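# Close and lock the lid of a mailer box

## Task

Shut the mailer box lid so that all flaps sit inside the walls and the front flap's lock tabs are hooked beneath the front wall's ledge; the box must stay roughly at its starting spot and orientation, no other object on the table may touch it, and the closed state must hold without the robot supporting it.

## Robot and tools

Robot: a single six-joint arm (uf850) carrying a two-finger parallel gripper, plus two cameras: cam_high (672x504, overview) and cam_wrist (672x504, on the gripper). Images arrive in that order. Something may occasionally pull briefly on a part the gripper holds. Knocking or placing anything off the table fails the job.

Frames. The scene frame has its origin on the table surface right beneath the arm base, +z up, and +y to the left when facing along +x. The base itself may be slightly tilted. Motion commands, however, are expressed in the gripper's own axes: the fingers point along gripper +z and close along gripper y. end_effector_position is the point between the closed finger pads, about 2 cm short of the fingertips; closing pushes the tips roughly 10 mm further along +z. The wrist camera frame has +z looking forward, +x right in the picture, +y down.

The seven-number row. Every motion argument is one row of 7 numbers, each from -1 to 1, in the order dx, dy, dz, rx, ry, rz, opening. There is one arm, so there is one row, not one per arm. dx..dz and rx..rz are an offset, not a pose: they describe the target relative to the gripper pose printed in the most recent result that reported it (before any such result in the scene, or for the second and later calls within a single reply, relative to where the gripper is when the action begins), expressed in gripper axes. Scale: 1.0 equals 0.6 m of translation or 180 degrees of rotation; rx, ry, rz form a single rotation vector. Within a multi-row action each row is measured from that same reference, not from the row before. opening is absolute: +1 is fully open (0.084 m), -1 is shut. Sending all zeros is not a pause; it pulls the gripper back to the reference pose.

Tools.
execute_actions(actions, pictures): actions is a list holding either nothing, one action, or one wait. Empty list: no command, returns the state (with pictures). Action: {"rows": [...up to 15 rows], "steps": up to 15, default 15}; each row drives one control step of 1/30 s and the last row repeats if steps exceed rows; at least 3 steps. Wait: {"steps": n} with n up to 300, counted from the previous result, so your thinking time is included. Pictures come only with an empty list or pictures: true. A rejected call sends nothing.
move(target, speed): drives the gripper along a straight path to one target row (same offset convention as above). speed is in m/s, 0.002 to 0.5, default 0.25; rotation is capped at twice that in rad/s. The path lasts 0.5 to 10 s and is cut off after 10 s. Rotation takes the short way. The path ignores obstacles, the real hand lags and may overshoot speed, especially with the arm nearly straight. Faster contact hits harder, and aiming further beyond a contact presses harder. The opening is applied at the start. Its result adds a move: line (done, off_target, moving, held, fault) with the limits that acted (paced = pose clipped; held = some steps blocked, after which the arm may jump faster) and the distance left to target. Pictures included.
wait(seconds): 0 to 10 s, sends nothing new; pictures included.
zoom_image(camera, region): camera is cam_high or cam_wrist; region [x0, y0, x1, y1] in pixels of the latest image, origin top-left, at most 504x504.
show_instructions(): displays the scene's reference pages.
read_manual(section): licence texts only, default "licences".
finished_scene(scene): ends scene 1 or 2 and grades it; irreversible. Replying without any tool call ends everything.

Results. The state line gives end_effector_position (m) and end_effector_quat_wxyz in the scene frame, plus velocities; reported position can be off, more so at long reach. grip_measured is the current finger opening on the command scale. To hold something, command an opening well under grip_measured; the bigger the gap, the harder the squeeze (up to ~24 N per pad). Hand target shows where the controller is heading, only when no steps are pending. "pose unreachable" and HELD mark steps the clearance check altered or blocked.

Timing. Each step the commanded pose is clipped to 70 mm and 16 degrees from the measured pose, so far targets need several actions; after an action the arm continues only to the last clipped pose. The last 3 steps of an action run after its result is taken, during your reply.

Avoid: hard or fast contact with the box, pressing far past contact, dropping things. Joint torque beyond load limits (waist/shoulder 54.6, elbow 45.5, forearm roll 24.5, wrist pitch/roll 17.2 N m) triggers a fault stop of 10 s. Holding loads heats motors; MOTOR HOT appears from 65 °C and at 80 °C the arm brakes until cool.

Each tool is called after "Emit:" as name(argument=value, ...) on one line, values as JSON.

## Session

Emit:
execute_actions(actions=[])

Emit:
show_instructions()

Scene clock: 0.00 s of 4240.00 s.
end_effector_position=(+0.6437, -0.0343, +0.2579) grip_measured=+1.00 end_effector_quat_wxyz=(+0.045, +0.989, -0.040, -0.134) end_effector_velocity=(-0.000, +0.000, -0.000) end_effector_angular_velocity=(+0.000, +0.001, +0.002)
Joint positions: [ 0.003 -0.531 -1.292 -0.001 -0.762  0.001  0.084]
Joint velocities: [ 0.     0.     0.001 -0.001 -0.001 -0.001 -0.   ]
Hand target: +0.644, -0.034, +0.258; +0.045, +0.989, -0.040, -0.134

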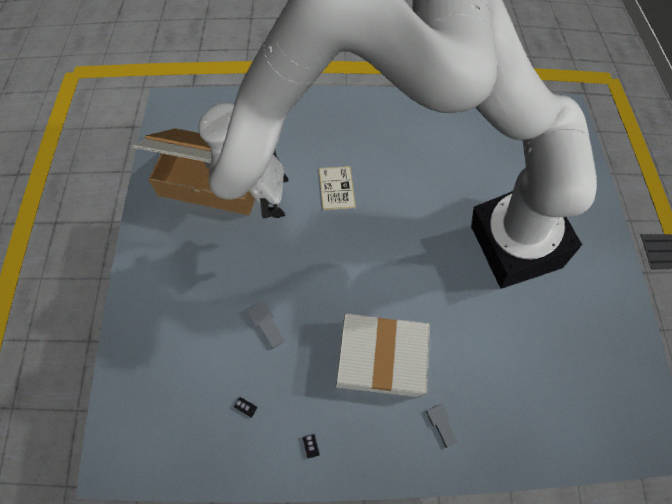

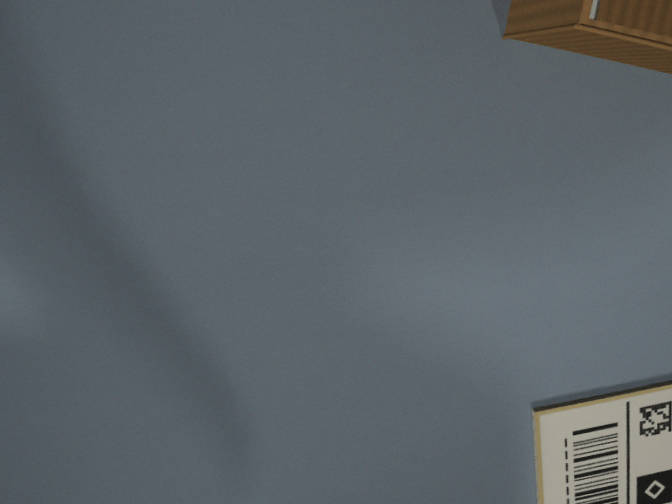

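Reference images for this scene: manual page 1, manual page 2, manual page 3, manual page 4, manual page 5, manual page 6.

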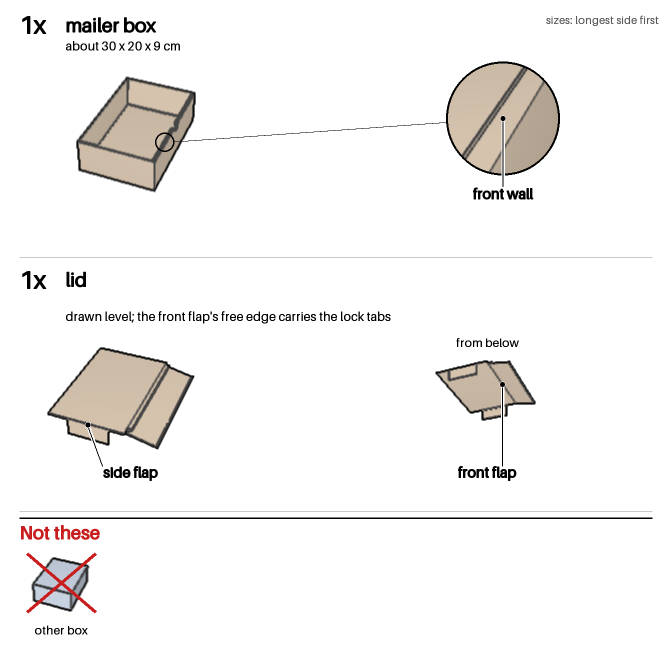

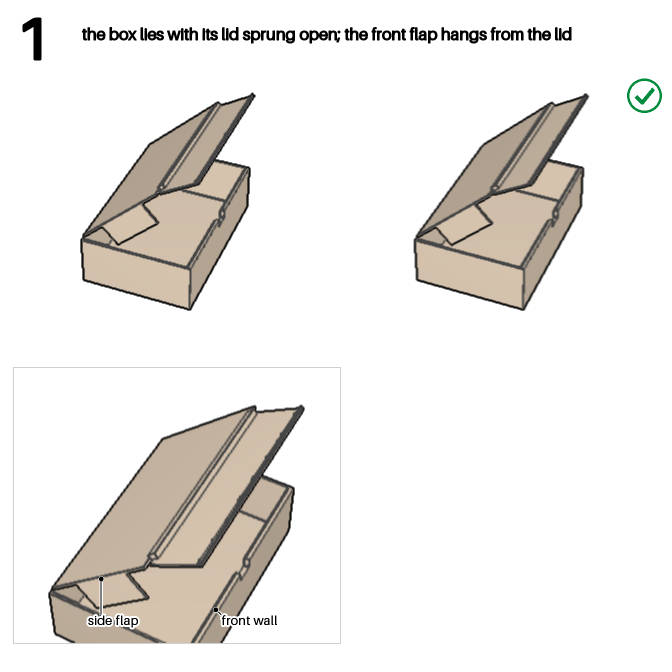

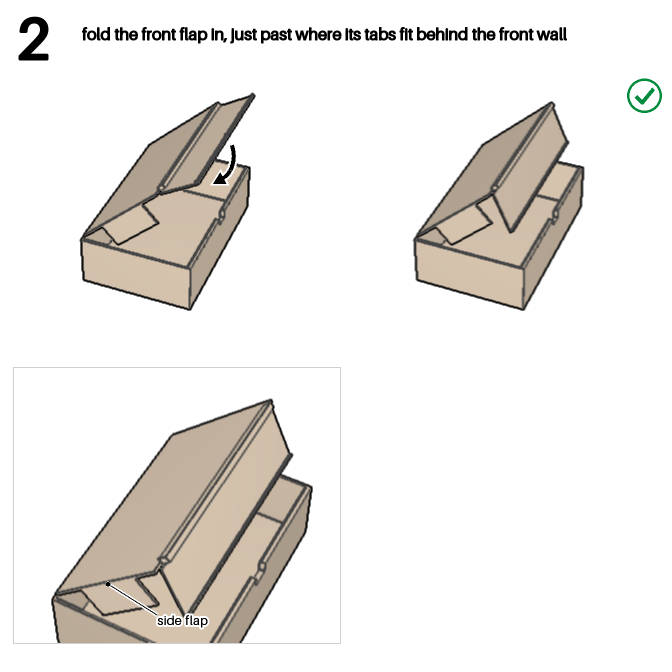

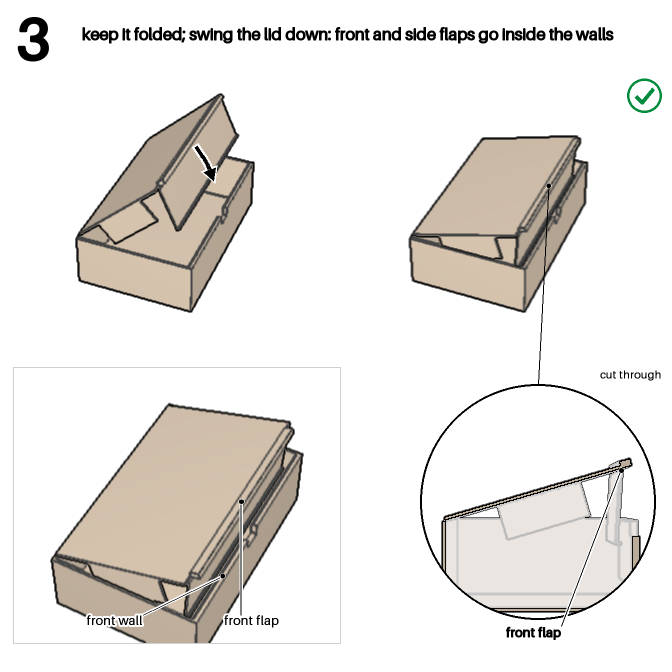

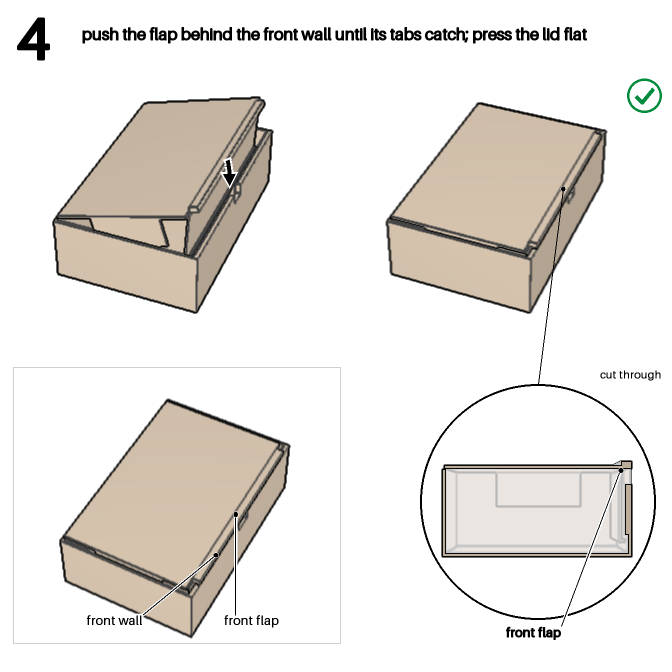

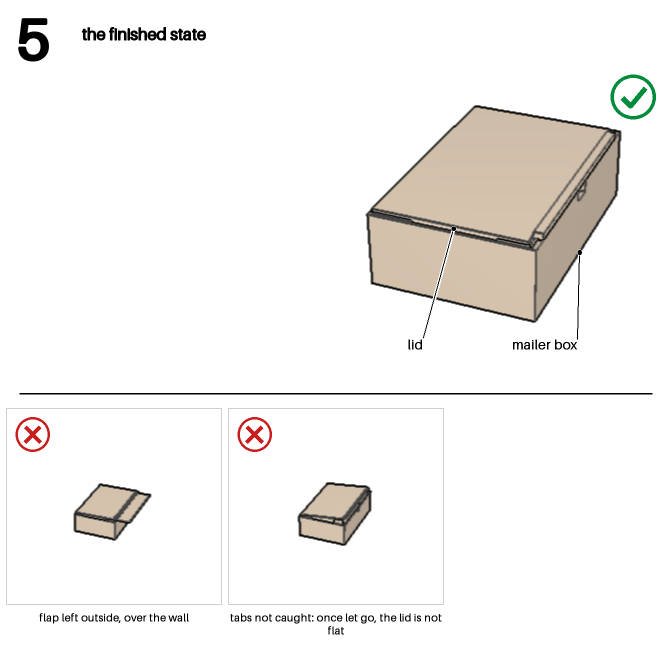

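Emit:
move(target=[0.037,0.145,0.071,-0.012,0.579,0.076,1], speed=0.4)

Scene clock: 3.17 s of 4240.00 s.
end_effector_position=(+0.6486, -0.1259, +0.2195) grip_measured=+1.00 end_effector_quat_wxyz=(+0.088, +0.702, -0.089, +0.701) end_effector_velocity=(-0.001, -0.001, -0.002) end_effector_angular_velocity=(+0.000, -0.002, -0.001)
Joint positions: [-0.106 -0.938 -0.772  0.084  1.978  0.164  0.084]
Joint velocities: [-0.    -0.007 -0.003  0.001  0.005  0.002 -0.   ]
Hand target: +0.648, -0.126, +0.219; +0.088, +0.702, -0.089, +0.701
Off the commanded pose: 0.001 m, 0 deg.
Kept back: nothing.
move: done

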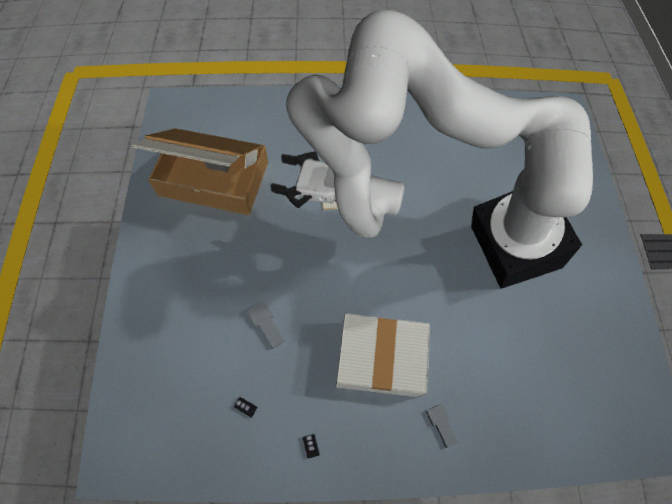

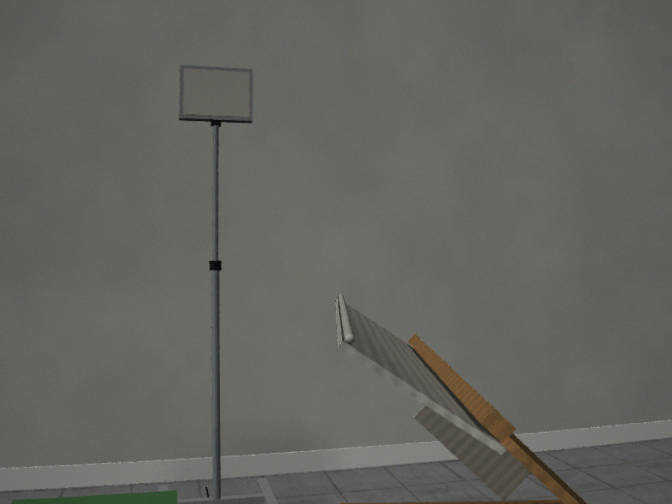

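Emit:
move(target=[0.03,-0.01,0.08,0,0,-0.314,0.3], speed=0.4)

Emit:
move(target=[0,0,0.145,0,0,0,0.3], speed=0.15)

Emit:
move(target=[0,0,0,0,0,0,-1])

Emit:
move(target=[-0.0075,-0.031,0,0,0,-0.153,-1])

Emit:
move(target=[-0.0075,-0.031,0,0,0,-0.153,-1])

Scene clock: 5.10 s of 4240.00 s.
end_effector_position=(+0.6965, -0.1320, +0.2375) grip_measured=+0.29 end_effector_quat_wxyz=(+0.409, +0.660, +0.254, +0.576) end_effector_velocity=(+0.000, +0.000, +0.000) end_effector_angular_velocity=(-0.006, +0.001, +0.001)
Joint positions: [-0.106 -0.885 -0.843  0.08   1.853 -0.833  0.056]
Joint velocities: [-0.     0.001  0.    -0.001 -0.    -0.006  0.   ]
Hand target: +0.697, -0.132, +0.238; +0.409, +0.660, +0.254, +0.576
Off the commanded pose: 0.000 m, 0 deg.
Kept back: nothing.
move: done

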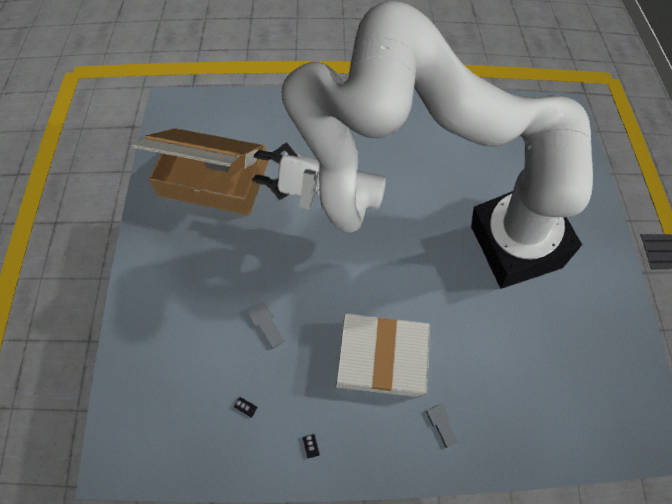

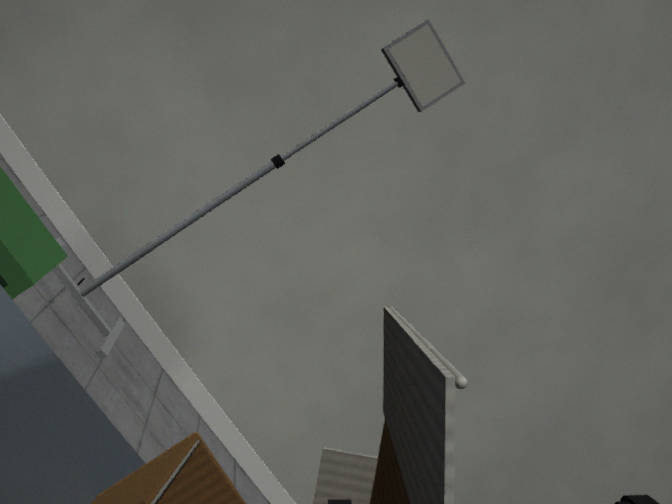

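Scene clock: 6.10 s of 4240.00 s.
end_effector_position=(+0.7805, -0.1534, +0.2375) grip_measured=+0.29 end_effector_quat_wxyz=(+0.409, +0.660, +0.254, +0.576) end_effector_velocity=(+0.002, -0.000, +0.001) end_effector_angular_velocity=(-0.001, -0.002, +0.000)
Joint positions: [-0.119 -0.918 -1.059  0.065  1.671 -0.846  0.056]
Joint velocities: [ 0.    -0.001 -0.005  0.    -0.002 -0.     0.   ]
Hand target: +0.781, -0.154, +0.238; +0.409, +0.660, +0.254, +0.576
Off the commanded pose: 0.000 m, 0 deg.
Kept back: nothing.
move: done

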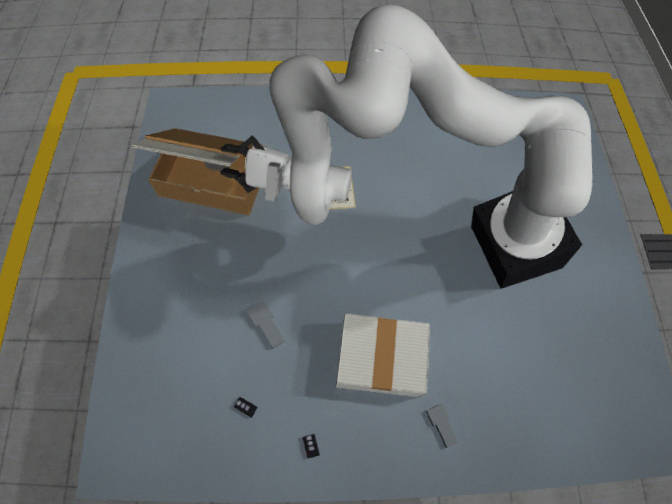

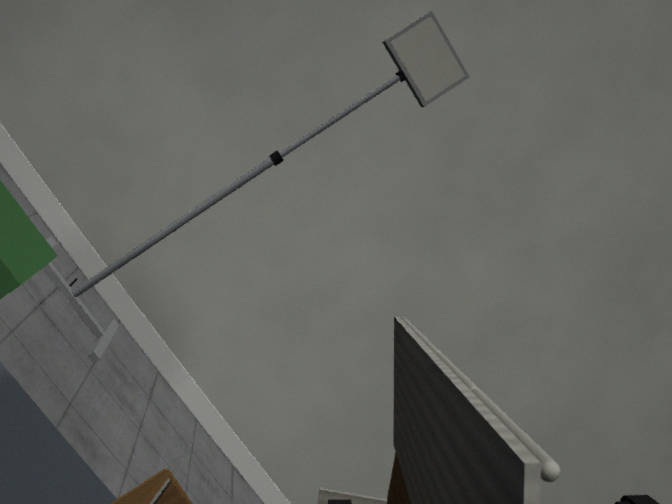

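Scene clock: 6.60 s of 4240.00 s.
end_effector_position=(+0.7805, -0.1534, +0.2375) grip_measured=-0.94 end_effector_quat_wxyz=(+0.409, +0.660, +0.254, +0.576) end_effector_velocity=(-0.000, +0.000, -0.000) end_effector_angular_velocity=(-0.001, +0.001, -0.000)
Joint positions: [-0.119 -0.918 -1.059  0.065  1.671 -0.846  0.003]
Joint velocities: [ 0.    -0.     0.     0.    -0.    -0.001 -0.   ]
Hand target: +0.781, -0.153, +0.237; +0.409, +0.660, +0.254, +0.576
Off the commanded pose: 0.000 m, 0 deg.
Kept back: nothing.
move: done

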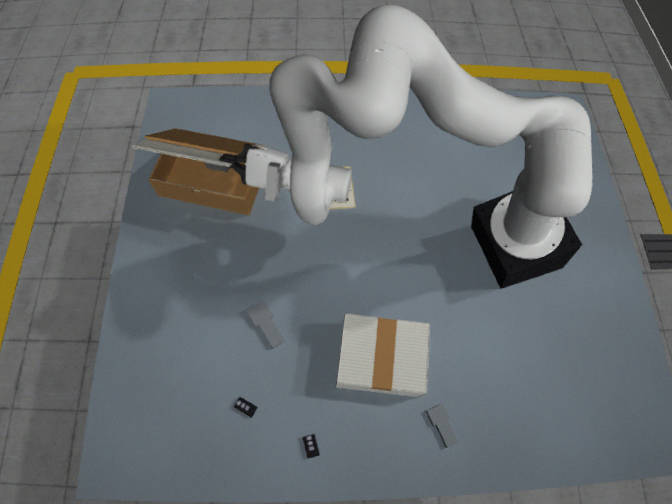

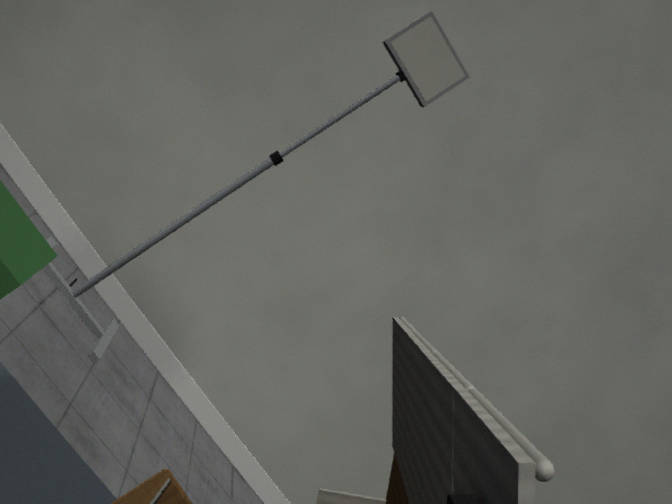

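Scene clock: 7.93 s of 4240.00 s.
end_effector_position=(+0.7821, -0.1473, +0.2193) grip_measured=-0.94 end_effector_quat_wxyz=(+0.534, +0.581, +0.404, +0.462) end_effector_velocity=(+0.000, +0.000, +0.000) end_effector_angular_velocity=(-0.007, +0.000, +0.000)
Joint positions: [-0.102 -0.961 -1.089  0.081  1.684 -1.327  0.003]
Joint velocities: [ 0.    -0.    -0.001  0.     0.001 -0.007 -0.   ]
Hand target: +0.782, -0.147, +0.220; +0.534, +0.581, +0.404, +0.462
Off the commanded pose: 0.000 m, 0 deg.
Kept back: nothing.
move: done

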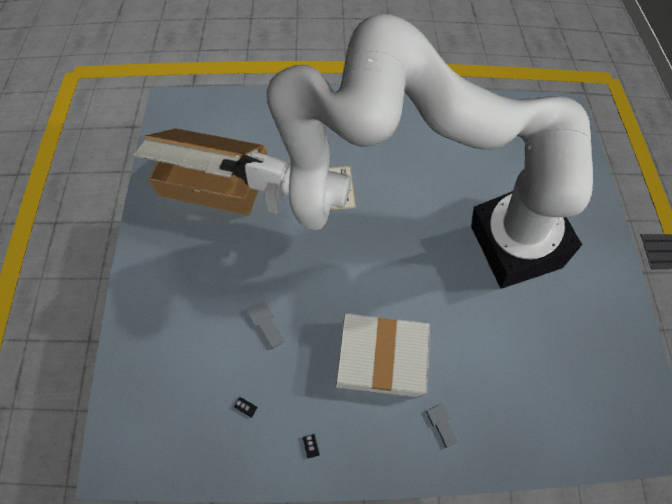

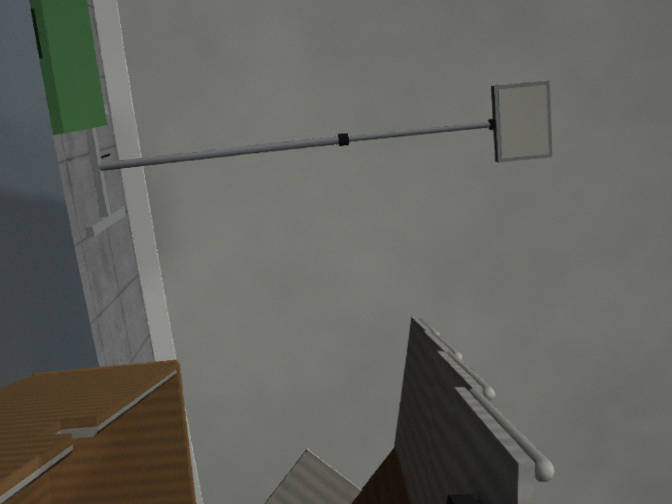

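Scene clock: 9.27 s of 4240.00 s.
end_effector_position=(+0.7814, -0.1499, +0.2001) grip_measured=-0.94 end_effector_quat_wxyz=(+0.628, +0.469, +0.530, +0.322) end_effector_velocity=(+0.000, +0.000, +0.000) end_effector_angular_velocity=(-0.007, +0.000, +0.000)
Joint positions: [-0.103 -1.01  -1.123  0.082  1.697 -1.806  0.003]
Joint velocities: [ 0.    -0.001 -0.001 -0.     0.002 -0.007 -0.   ]
Hand target: +0.781, -0.150, +0.200; +0.629, +0.469, +0.530, +0.322
Off the commanded pose: 0.000 m, 0 deg.
Kept back: nothing.
move: done

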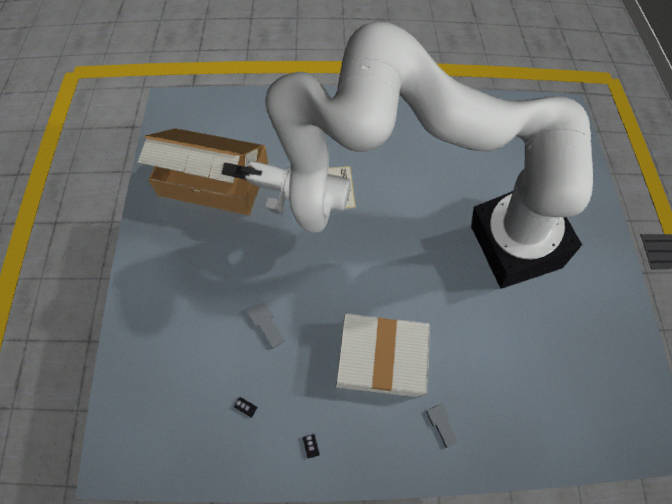

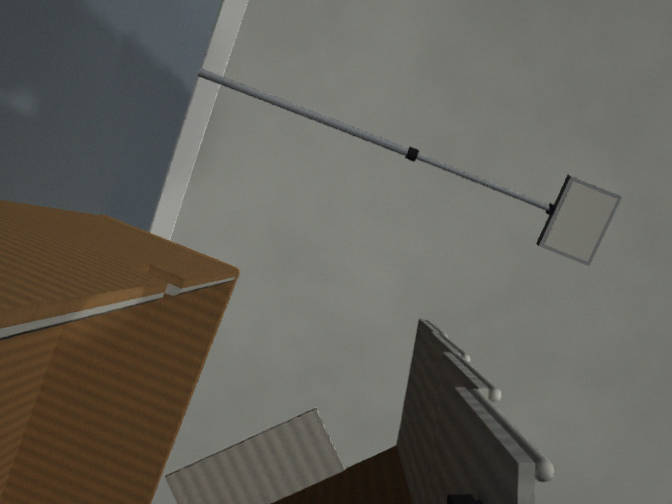

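Emit:
move(target=[-0.0075,-0.031,0,0,0,-0.153,-1])

Emit:
move(target=[-0.0075,-0.031,0,0,0,-0.153,-1])

Emit:
move(target=[0,0,0,0,0,0,-0.6])

Emit:
move(target=[0,0,-0.2,0,0,0,-0.6], speed=0.15)

Scene clock: 10.83 s of 4240.00 s.
end_effector_position=(+0.7786, -0.1606, +0.1844) grip_measured=-0.94 end_effector_quat_wxyz=(+0.687, +0.330, +0.627, +0.163) end_effector_velocity=(-0.000, -0.000, +0.000) end_effector_angular_velocity=(-0.007, +0.001, +0.001)
Joint positions: [-0.119 -1.052 -1.152  0.065  1.71  -2.283  0.003]
Joint velocities: [-0.    -0.    -0.    -0.001  0.001 -0.007  0.   ]
Hand target: +0.779, -0.161, +0.184; +0.687, +0.329, +0.627, +0.163
Off the commanded pose: 0.000 m, 0 deg.
Kept back: nothing.
move: done

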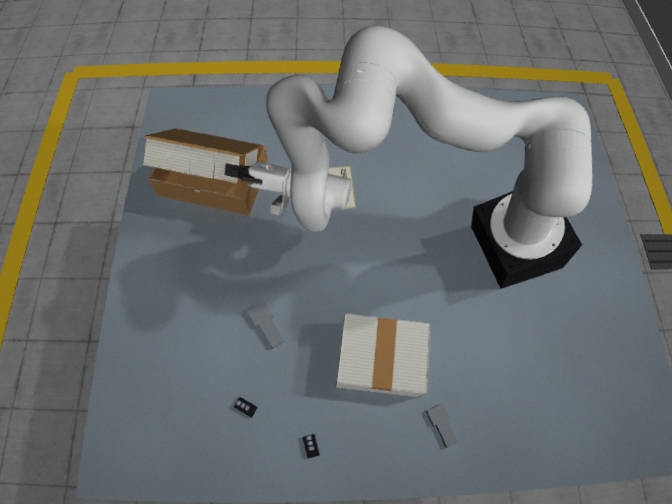

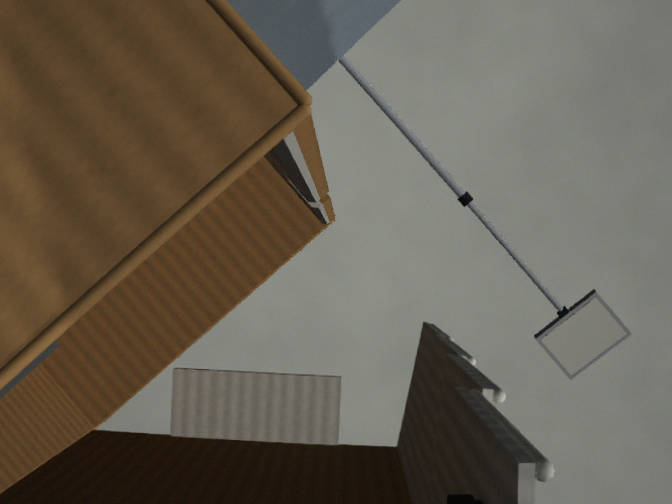

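Scene clock: 12.17 s of 4240.00 s.
end_effector_position=(+0.7743, -0.1769, +0.1757) grip_measured=-0.94 end_effector_quat_wxyz=(+0.706, +0.171, +0.687, -0.005) end_effector_velocity=(-0.000, -0.000, -0.001) end_effector_angular_velocity=(-0.007, +0.003, -0.001)
Joint positions: [-0.149 -1.08  -1.172  0.037  1.718 -2.76   0.003]
Joint velocities: [-0.001 -0.001  0.     0.    -0.    -0.007 -0.   ]
Hand target: +0.774, -0.177, +0.176; +0.706, +0.171, +0.687, -0.005
Off the commanded pose: 0.000 m, 0 deg.
Kept back: nothing.
move: done

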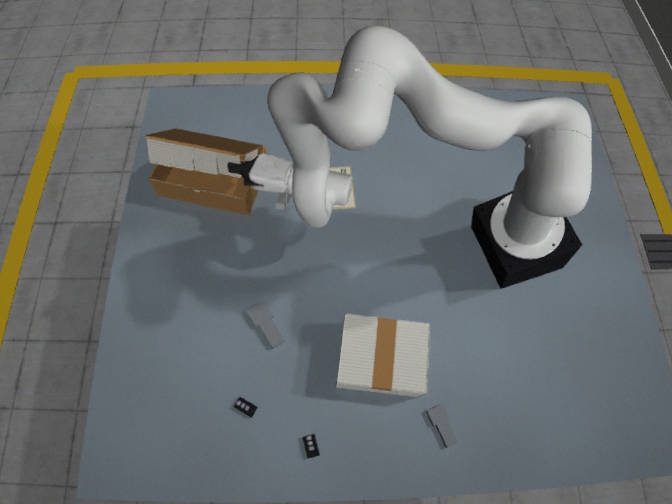

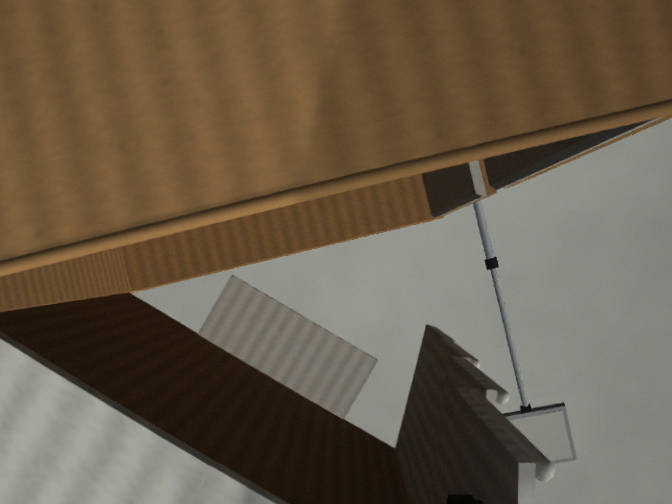

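Scene clock: 12.67 s of 4240.00 s.
end_effector_position=(+0.7744, -0.1769, +0.1757) grip_measured=-0.62 end_effector_quat_wxyz=(+0.706, +0.171, +0.687, -0.005) end_effector_velocity=(-0.000, -0.000, -0.000) end_effector_angular_velocity=(+0.001, +0.000, -0.001)
Joint positions: [-0.149 -1.079 -1.172  0.037  1.718 -2.76   0.017]
Joint velocities: [ 0.    -0.    -0.     0.001 -0.     0.001 -0.   ]
Hand target: +0.774, -0.177, +0.176; +0.706, +0.171, +0.687, -0.005
Off the commanded pose: 0.000 m, 0 deg.
Kept back: nothing.
move: done

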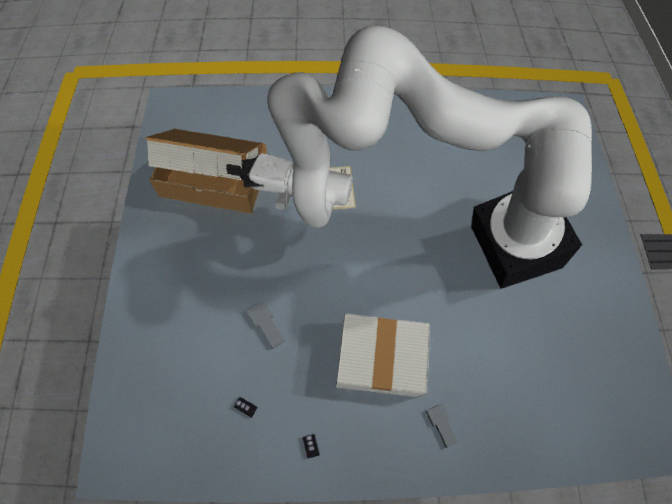

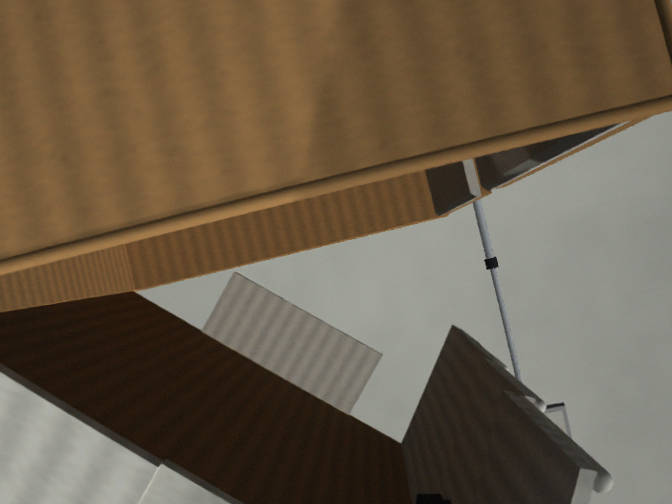

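Scene clock: 13.83 s of 4240.00 s.
end_effector_position=(+0.6585, -0.1472, +0.1759) grip_measured=-0.62 end_effector_quat_wxyz=(+0.706, +0.171, +0.687, -0.005) end_effector_velocity=(-0.002, +0.000, -0.000) end_effector_angular_velocity=(+0.000, +0.002, -0.001)
Joint positions: [-0.138 -1.061 -0.892  0.051  1.98  -2.748  0.017]
Joint velocities: [ 0.    -0.     0.005  0.001  0.003  0.    -0.   ]
Hand target: +0.658, -0.147, +0.176; +0.706, +0.171, +0.687, -0.005
Off the commanded pose: 0.000 m, 0 deg.
Kept back: nothing.
move: done

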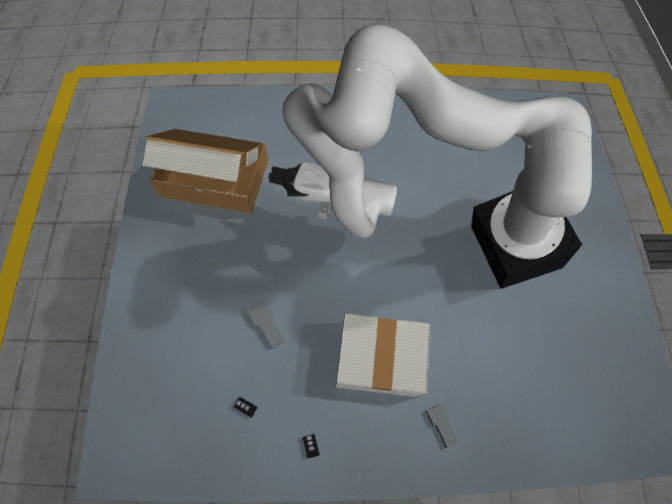

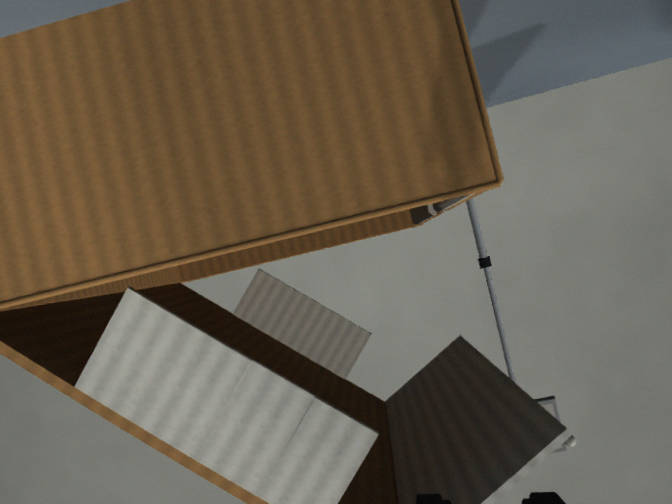

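Emit:
move(target=[-0.07,0.236,0.108,0.289,-0.242,0.498,-0.6], speed=0.4)

Emit:
move(target=[0.163,0.026,0.185,0,0,0,0.4])

Emit:
move(target=[-0.043,0.02,0.075,0,0,0,0.4], speed=0.08)

Emit:
move(target=[-0.02,-0.019,0.034,0,0,0,0.4], speed=0.04)

Scene clock: 17.03 s of 4240.00 s.
end_effector_position=(+0.7531, -0.0392, +0.2496) grip_measured=-0.62 end_effector_quat_wxyz=(+0.551, +0.820, +0.039, +0.147) end_effector_velocity=(+0.002, +0.001, +0.002) end_effector_angular_velocity=(+0.006, -0.007, -0.005)
Joint positions: [ 0.335 -0.804 -1.361  1.622  1.204 -1.651  0.017]
Joint velocities: [ 0.     0.003 -0.004  0.006 -0.003  0.001 -0.   ]
Hand target: +0.753, -0.039, +0.250; +0.551, +0.821, +0.039, +0.148
Off the commanded pose: 0.000 m, 0 deg.
Kept back: nothing.
move: done

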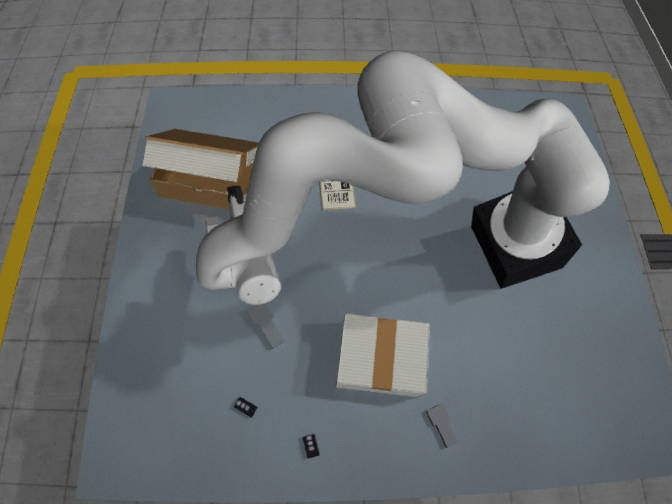

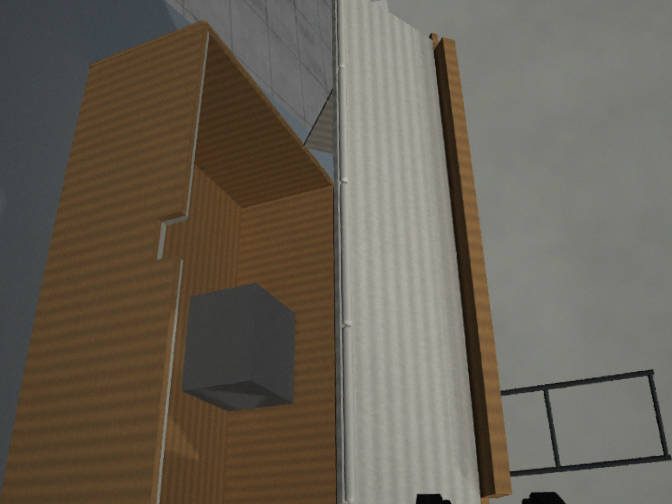

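Scene clock: 18.10 s of 4240.00 s.
end_effector_position=(+0.8763, -0.1221, +0.2449) grip_measured=+0.39 end_effector_quat_wxyz=(+0.551, +0.820, +0.040, +0.148) end_effector_velocity=(+0.001, -0.001, -0.001) end_effector_angular_velocity=(+0.000, +0.000, -0.001)
Joint positions: [ 0.184 -1.014 -1.796  1.601  1.119 -1.9    0.061]
Joint velocities: [-0.002 -0.004 -0.008  0.001 -0.001 -0.004  0.   ]
Hand target: +0.876, -0.122, +0.245; +0.551, +0.820, +0.039, +0.148
Off the commanded pose: 0.000 m, 0 deg.
Kept back: nothing.
move: done

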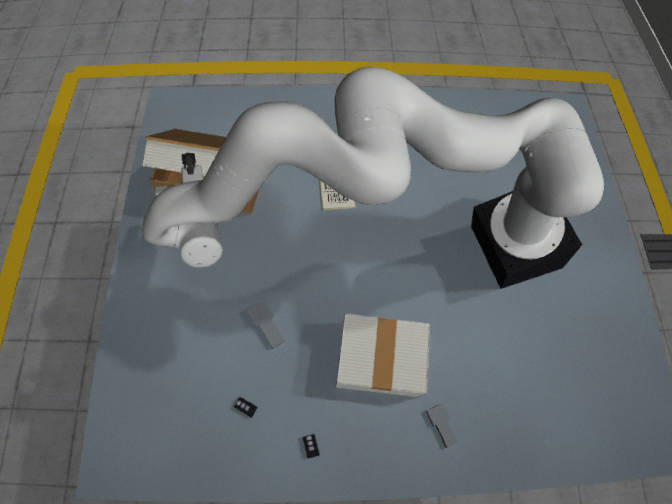

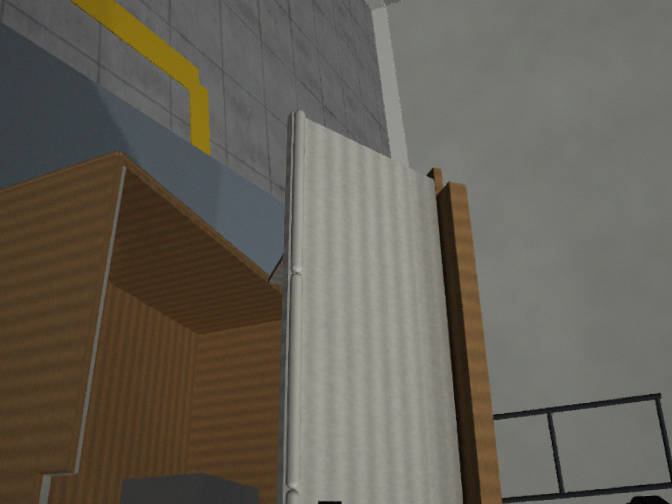

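Scene clock: 19.07 s of 4240.00 s.
end_effector_position=(+0.8634, -0.1725, +0.2353) grip_measured=+0.39 end_effector_quat_wxyz=(+0.551, +0.820, +0.040, +0.148) end_effector_velocity=(-0.000, -0.001, -0.000) end_effector_angular_velocity=(-0.000, -0.001, -0.000)
Joint positions: [ 0.118 -1.003 -1.735  1.527  1.074 -1.843  0.061]
Joint velocities: [-0.002  0.     0.001 -0.002 -0.001  0.002 -0.   ]
Hand target: +0.863, -0.173, +0.235; +0.551, +0.820, +0.040, +0.148
Off the commanded pose: 0.000 m, 0 deg.
Kept back: nothing.
move: done

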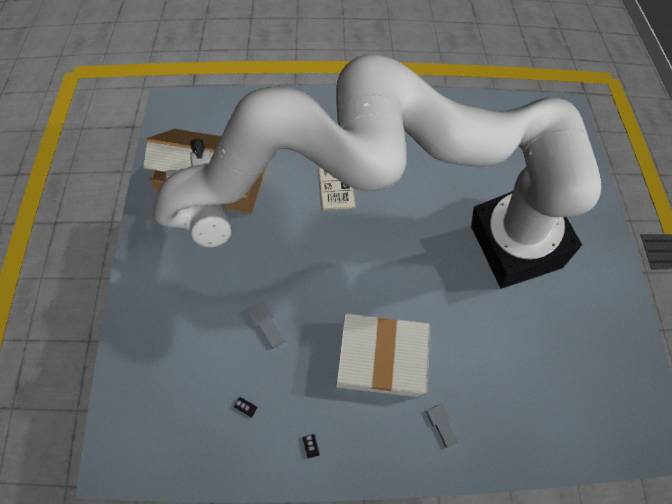

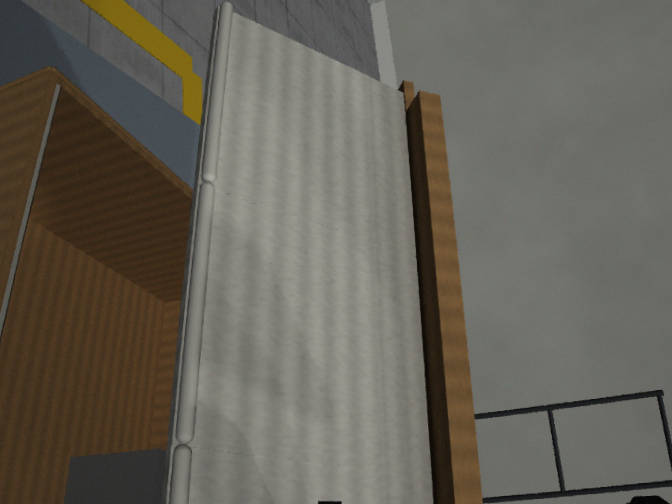

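Scene clock: 20.00 s of 4240.00 s.
end_effector_position=(+0.8589, -0.1890, +0.2155) grip_measured=+0.39 end_effector_quat_wxyz=(+0.551, +0.820, +0.040, +0.148) end_effector_velocity=(-0.000, -0.001, -0.000) end_effector_angular_velocity=(-0.001, -0.001, -0.000)
Joint positions: [ 0.097 -1.036 -1.741  1.496  1.062 -1.812  0.061]
Joint velocities: [-0.001 -0.001 -0.001 -0.001  0.001  0.001  0.   ]
Hand target: +0.859, -0.189, +0.215; +0.551, +0.820, +0.040, +0.148
Off the commanded pose: 0.000 m, 0 deg.
Kept back: nothing.
move: done

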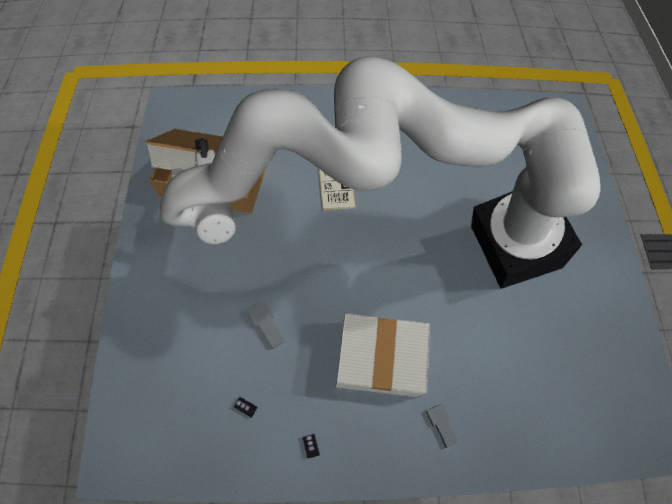

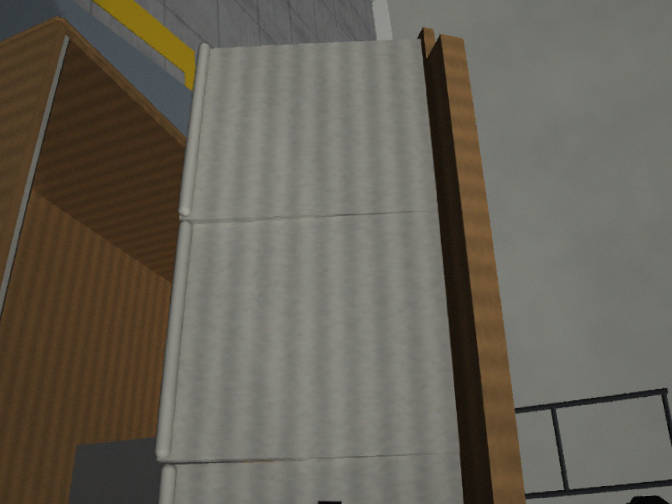

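Emit:
move(target=[-0.008,-0.057,0.014,0,0,0,0.1], speed=0.05)

Emit:
move(target=[-0.002,-0.05,0.003,0,0,0,0.0], speed=0.05)

Emit:
move(target=[0.003,-0.033,-0.004,0,0,0,-0.3], speed=0.03)

Scene clock: 21.23 s of 4240.00 s.
end_effector_position=(+0.8600, -0.1844, +0.1804) grip_measured=+0.09 end_effector_quat_wxyz=(+0.551, +0.820, +0.040, +0.148) end_effector_velocity=(+0.001, +0.001, -0.000) end_effector_angular_velocity=(-0.000, -0.001, +0.001)
Joint positions: [ 0.107 -1.113 -1.802  1.495  1.069 -1.793  0.048]
Joint velocities: [ 0.001 -0.002 -0.003 -0.001  0.     0.     0.   ]
Hand target: +0.860, -0.184, +0.180; +0.551, +0.820, +0.040, +0.148
Off the commanded pose: 0.000 m, 0 deg.
Kept back: nothing.
move: done

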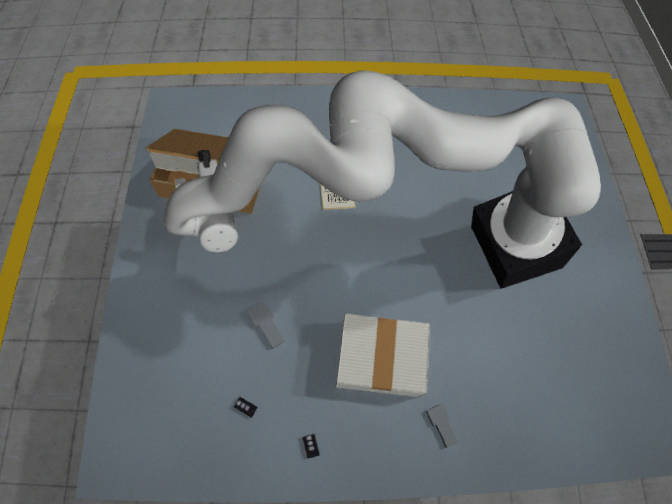

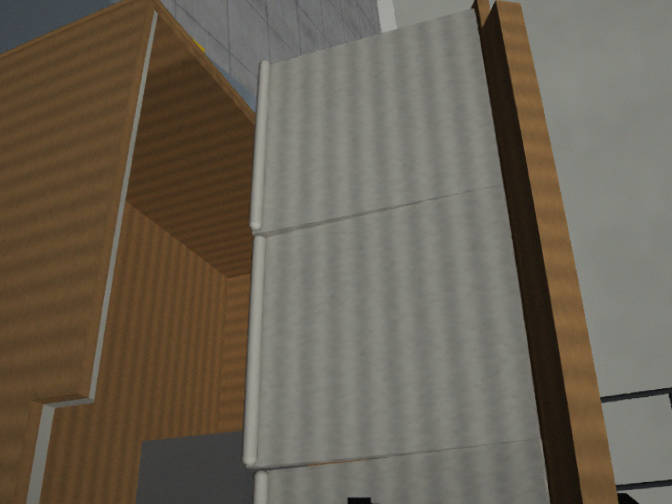

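Scene clock: 22.13 s of 4240.00 s.
end_effector_position=(+0.8622, -0.1748, +0.1522) grip_measured=-0.01 end_effector_quat_wxyz=(+0.551, +0.820, +0.039, +0.148) end_effector_velocity=(-0.000, +0.000, -0.001) end_effector_angular_velocity=(+0.001, +0.002, +0.000)
Joint positions: [ 0.122 -1.181 -1.866  1.505  1.08  -1.79   0.044]
Joint velocities: [ 0.001 -0.002 -0.002  0.001 -0.    -0.001  0.   ]
Hand target: +0.862, -0.175, +0.152; +0.551, +0.820, +0.039, +0.148
Off the commanded pose: 0.000 m, 0 deg.
Kept back: nothing.
move: done

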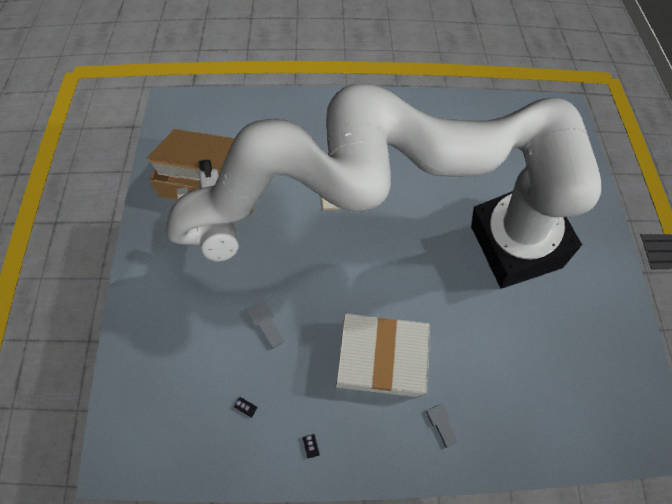

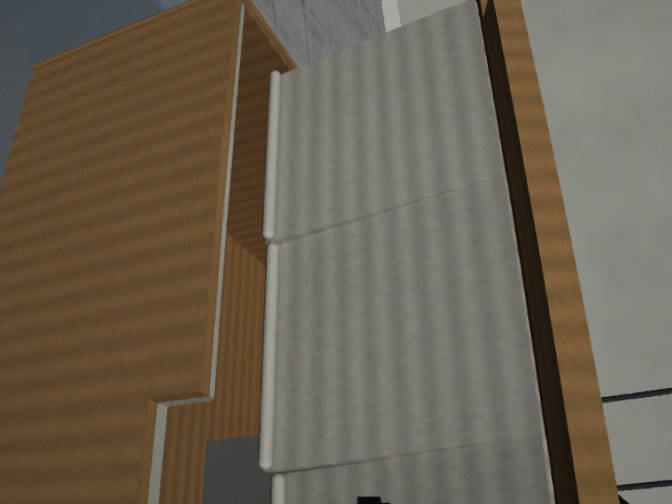

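Scene clock: 23.07 s of 4240.00 s.
end_effector_position=(+0.8652, -0.1646, +0.1353) grip_measured=-0.31 end_effector_quat_wxyz=(+0.551, +0.820, +0.039, +0.148) end_effector_velocity=(+0.001, +0.000, +0.000) end_effector_angular_velocity=(-0.001, -0.000, +0.000)
Joint positions: [ 0.137 -1.227 -1.918  1.52   1.089 -1.797  0.03 ]
Joint velocities: [ 0.    -0.001 -0.003  0.001  0.001 -0.002 -0.   ]
Hand target: +0.865, -0.165, +0.135; +0.551, +0.820, +0.039, +0.148
Off the commanded pose: 0.000 m, 0 deg.
Kept back: nothing.
move: done

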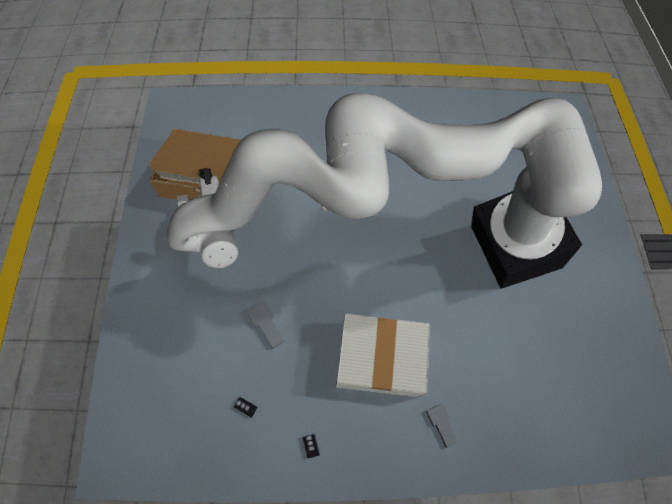

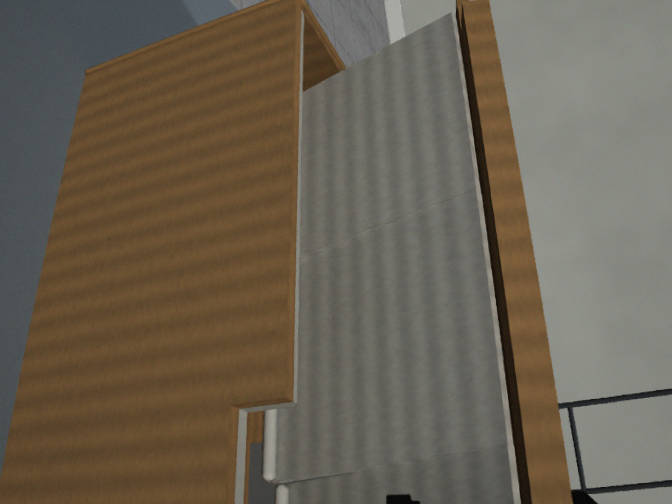

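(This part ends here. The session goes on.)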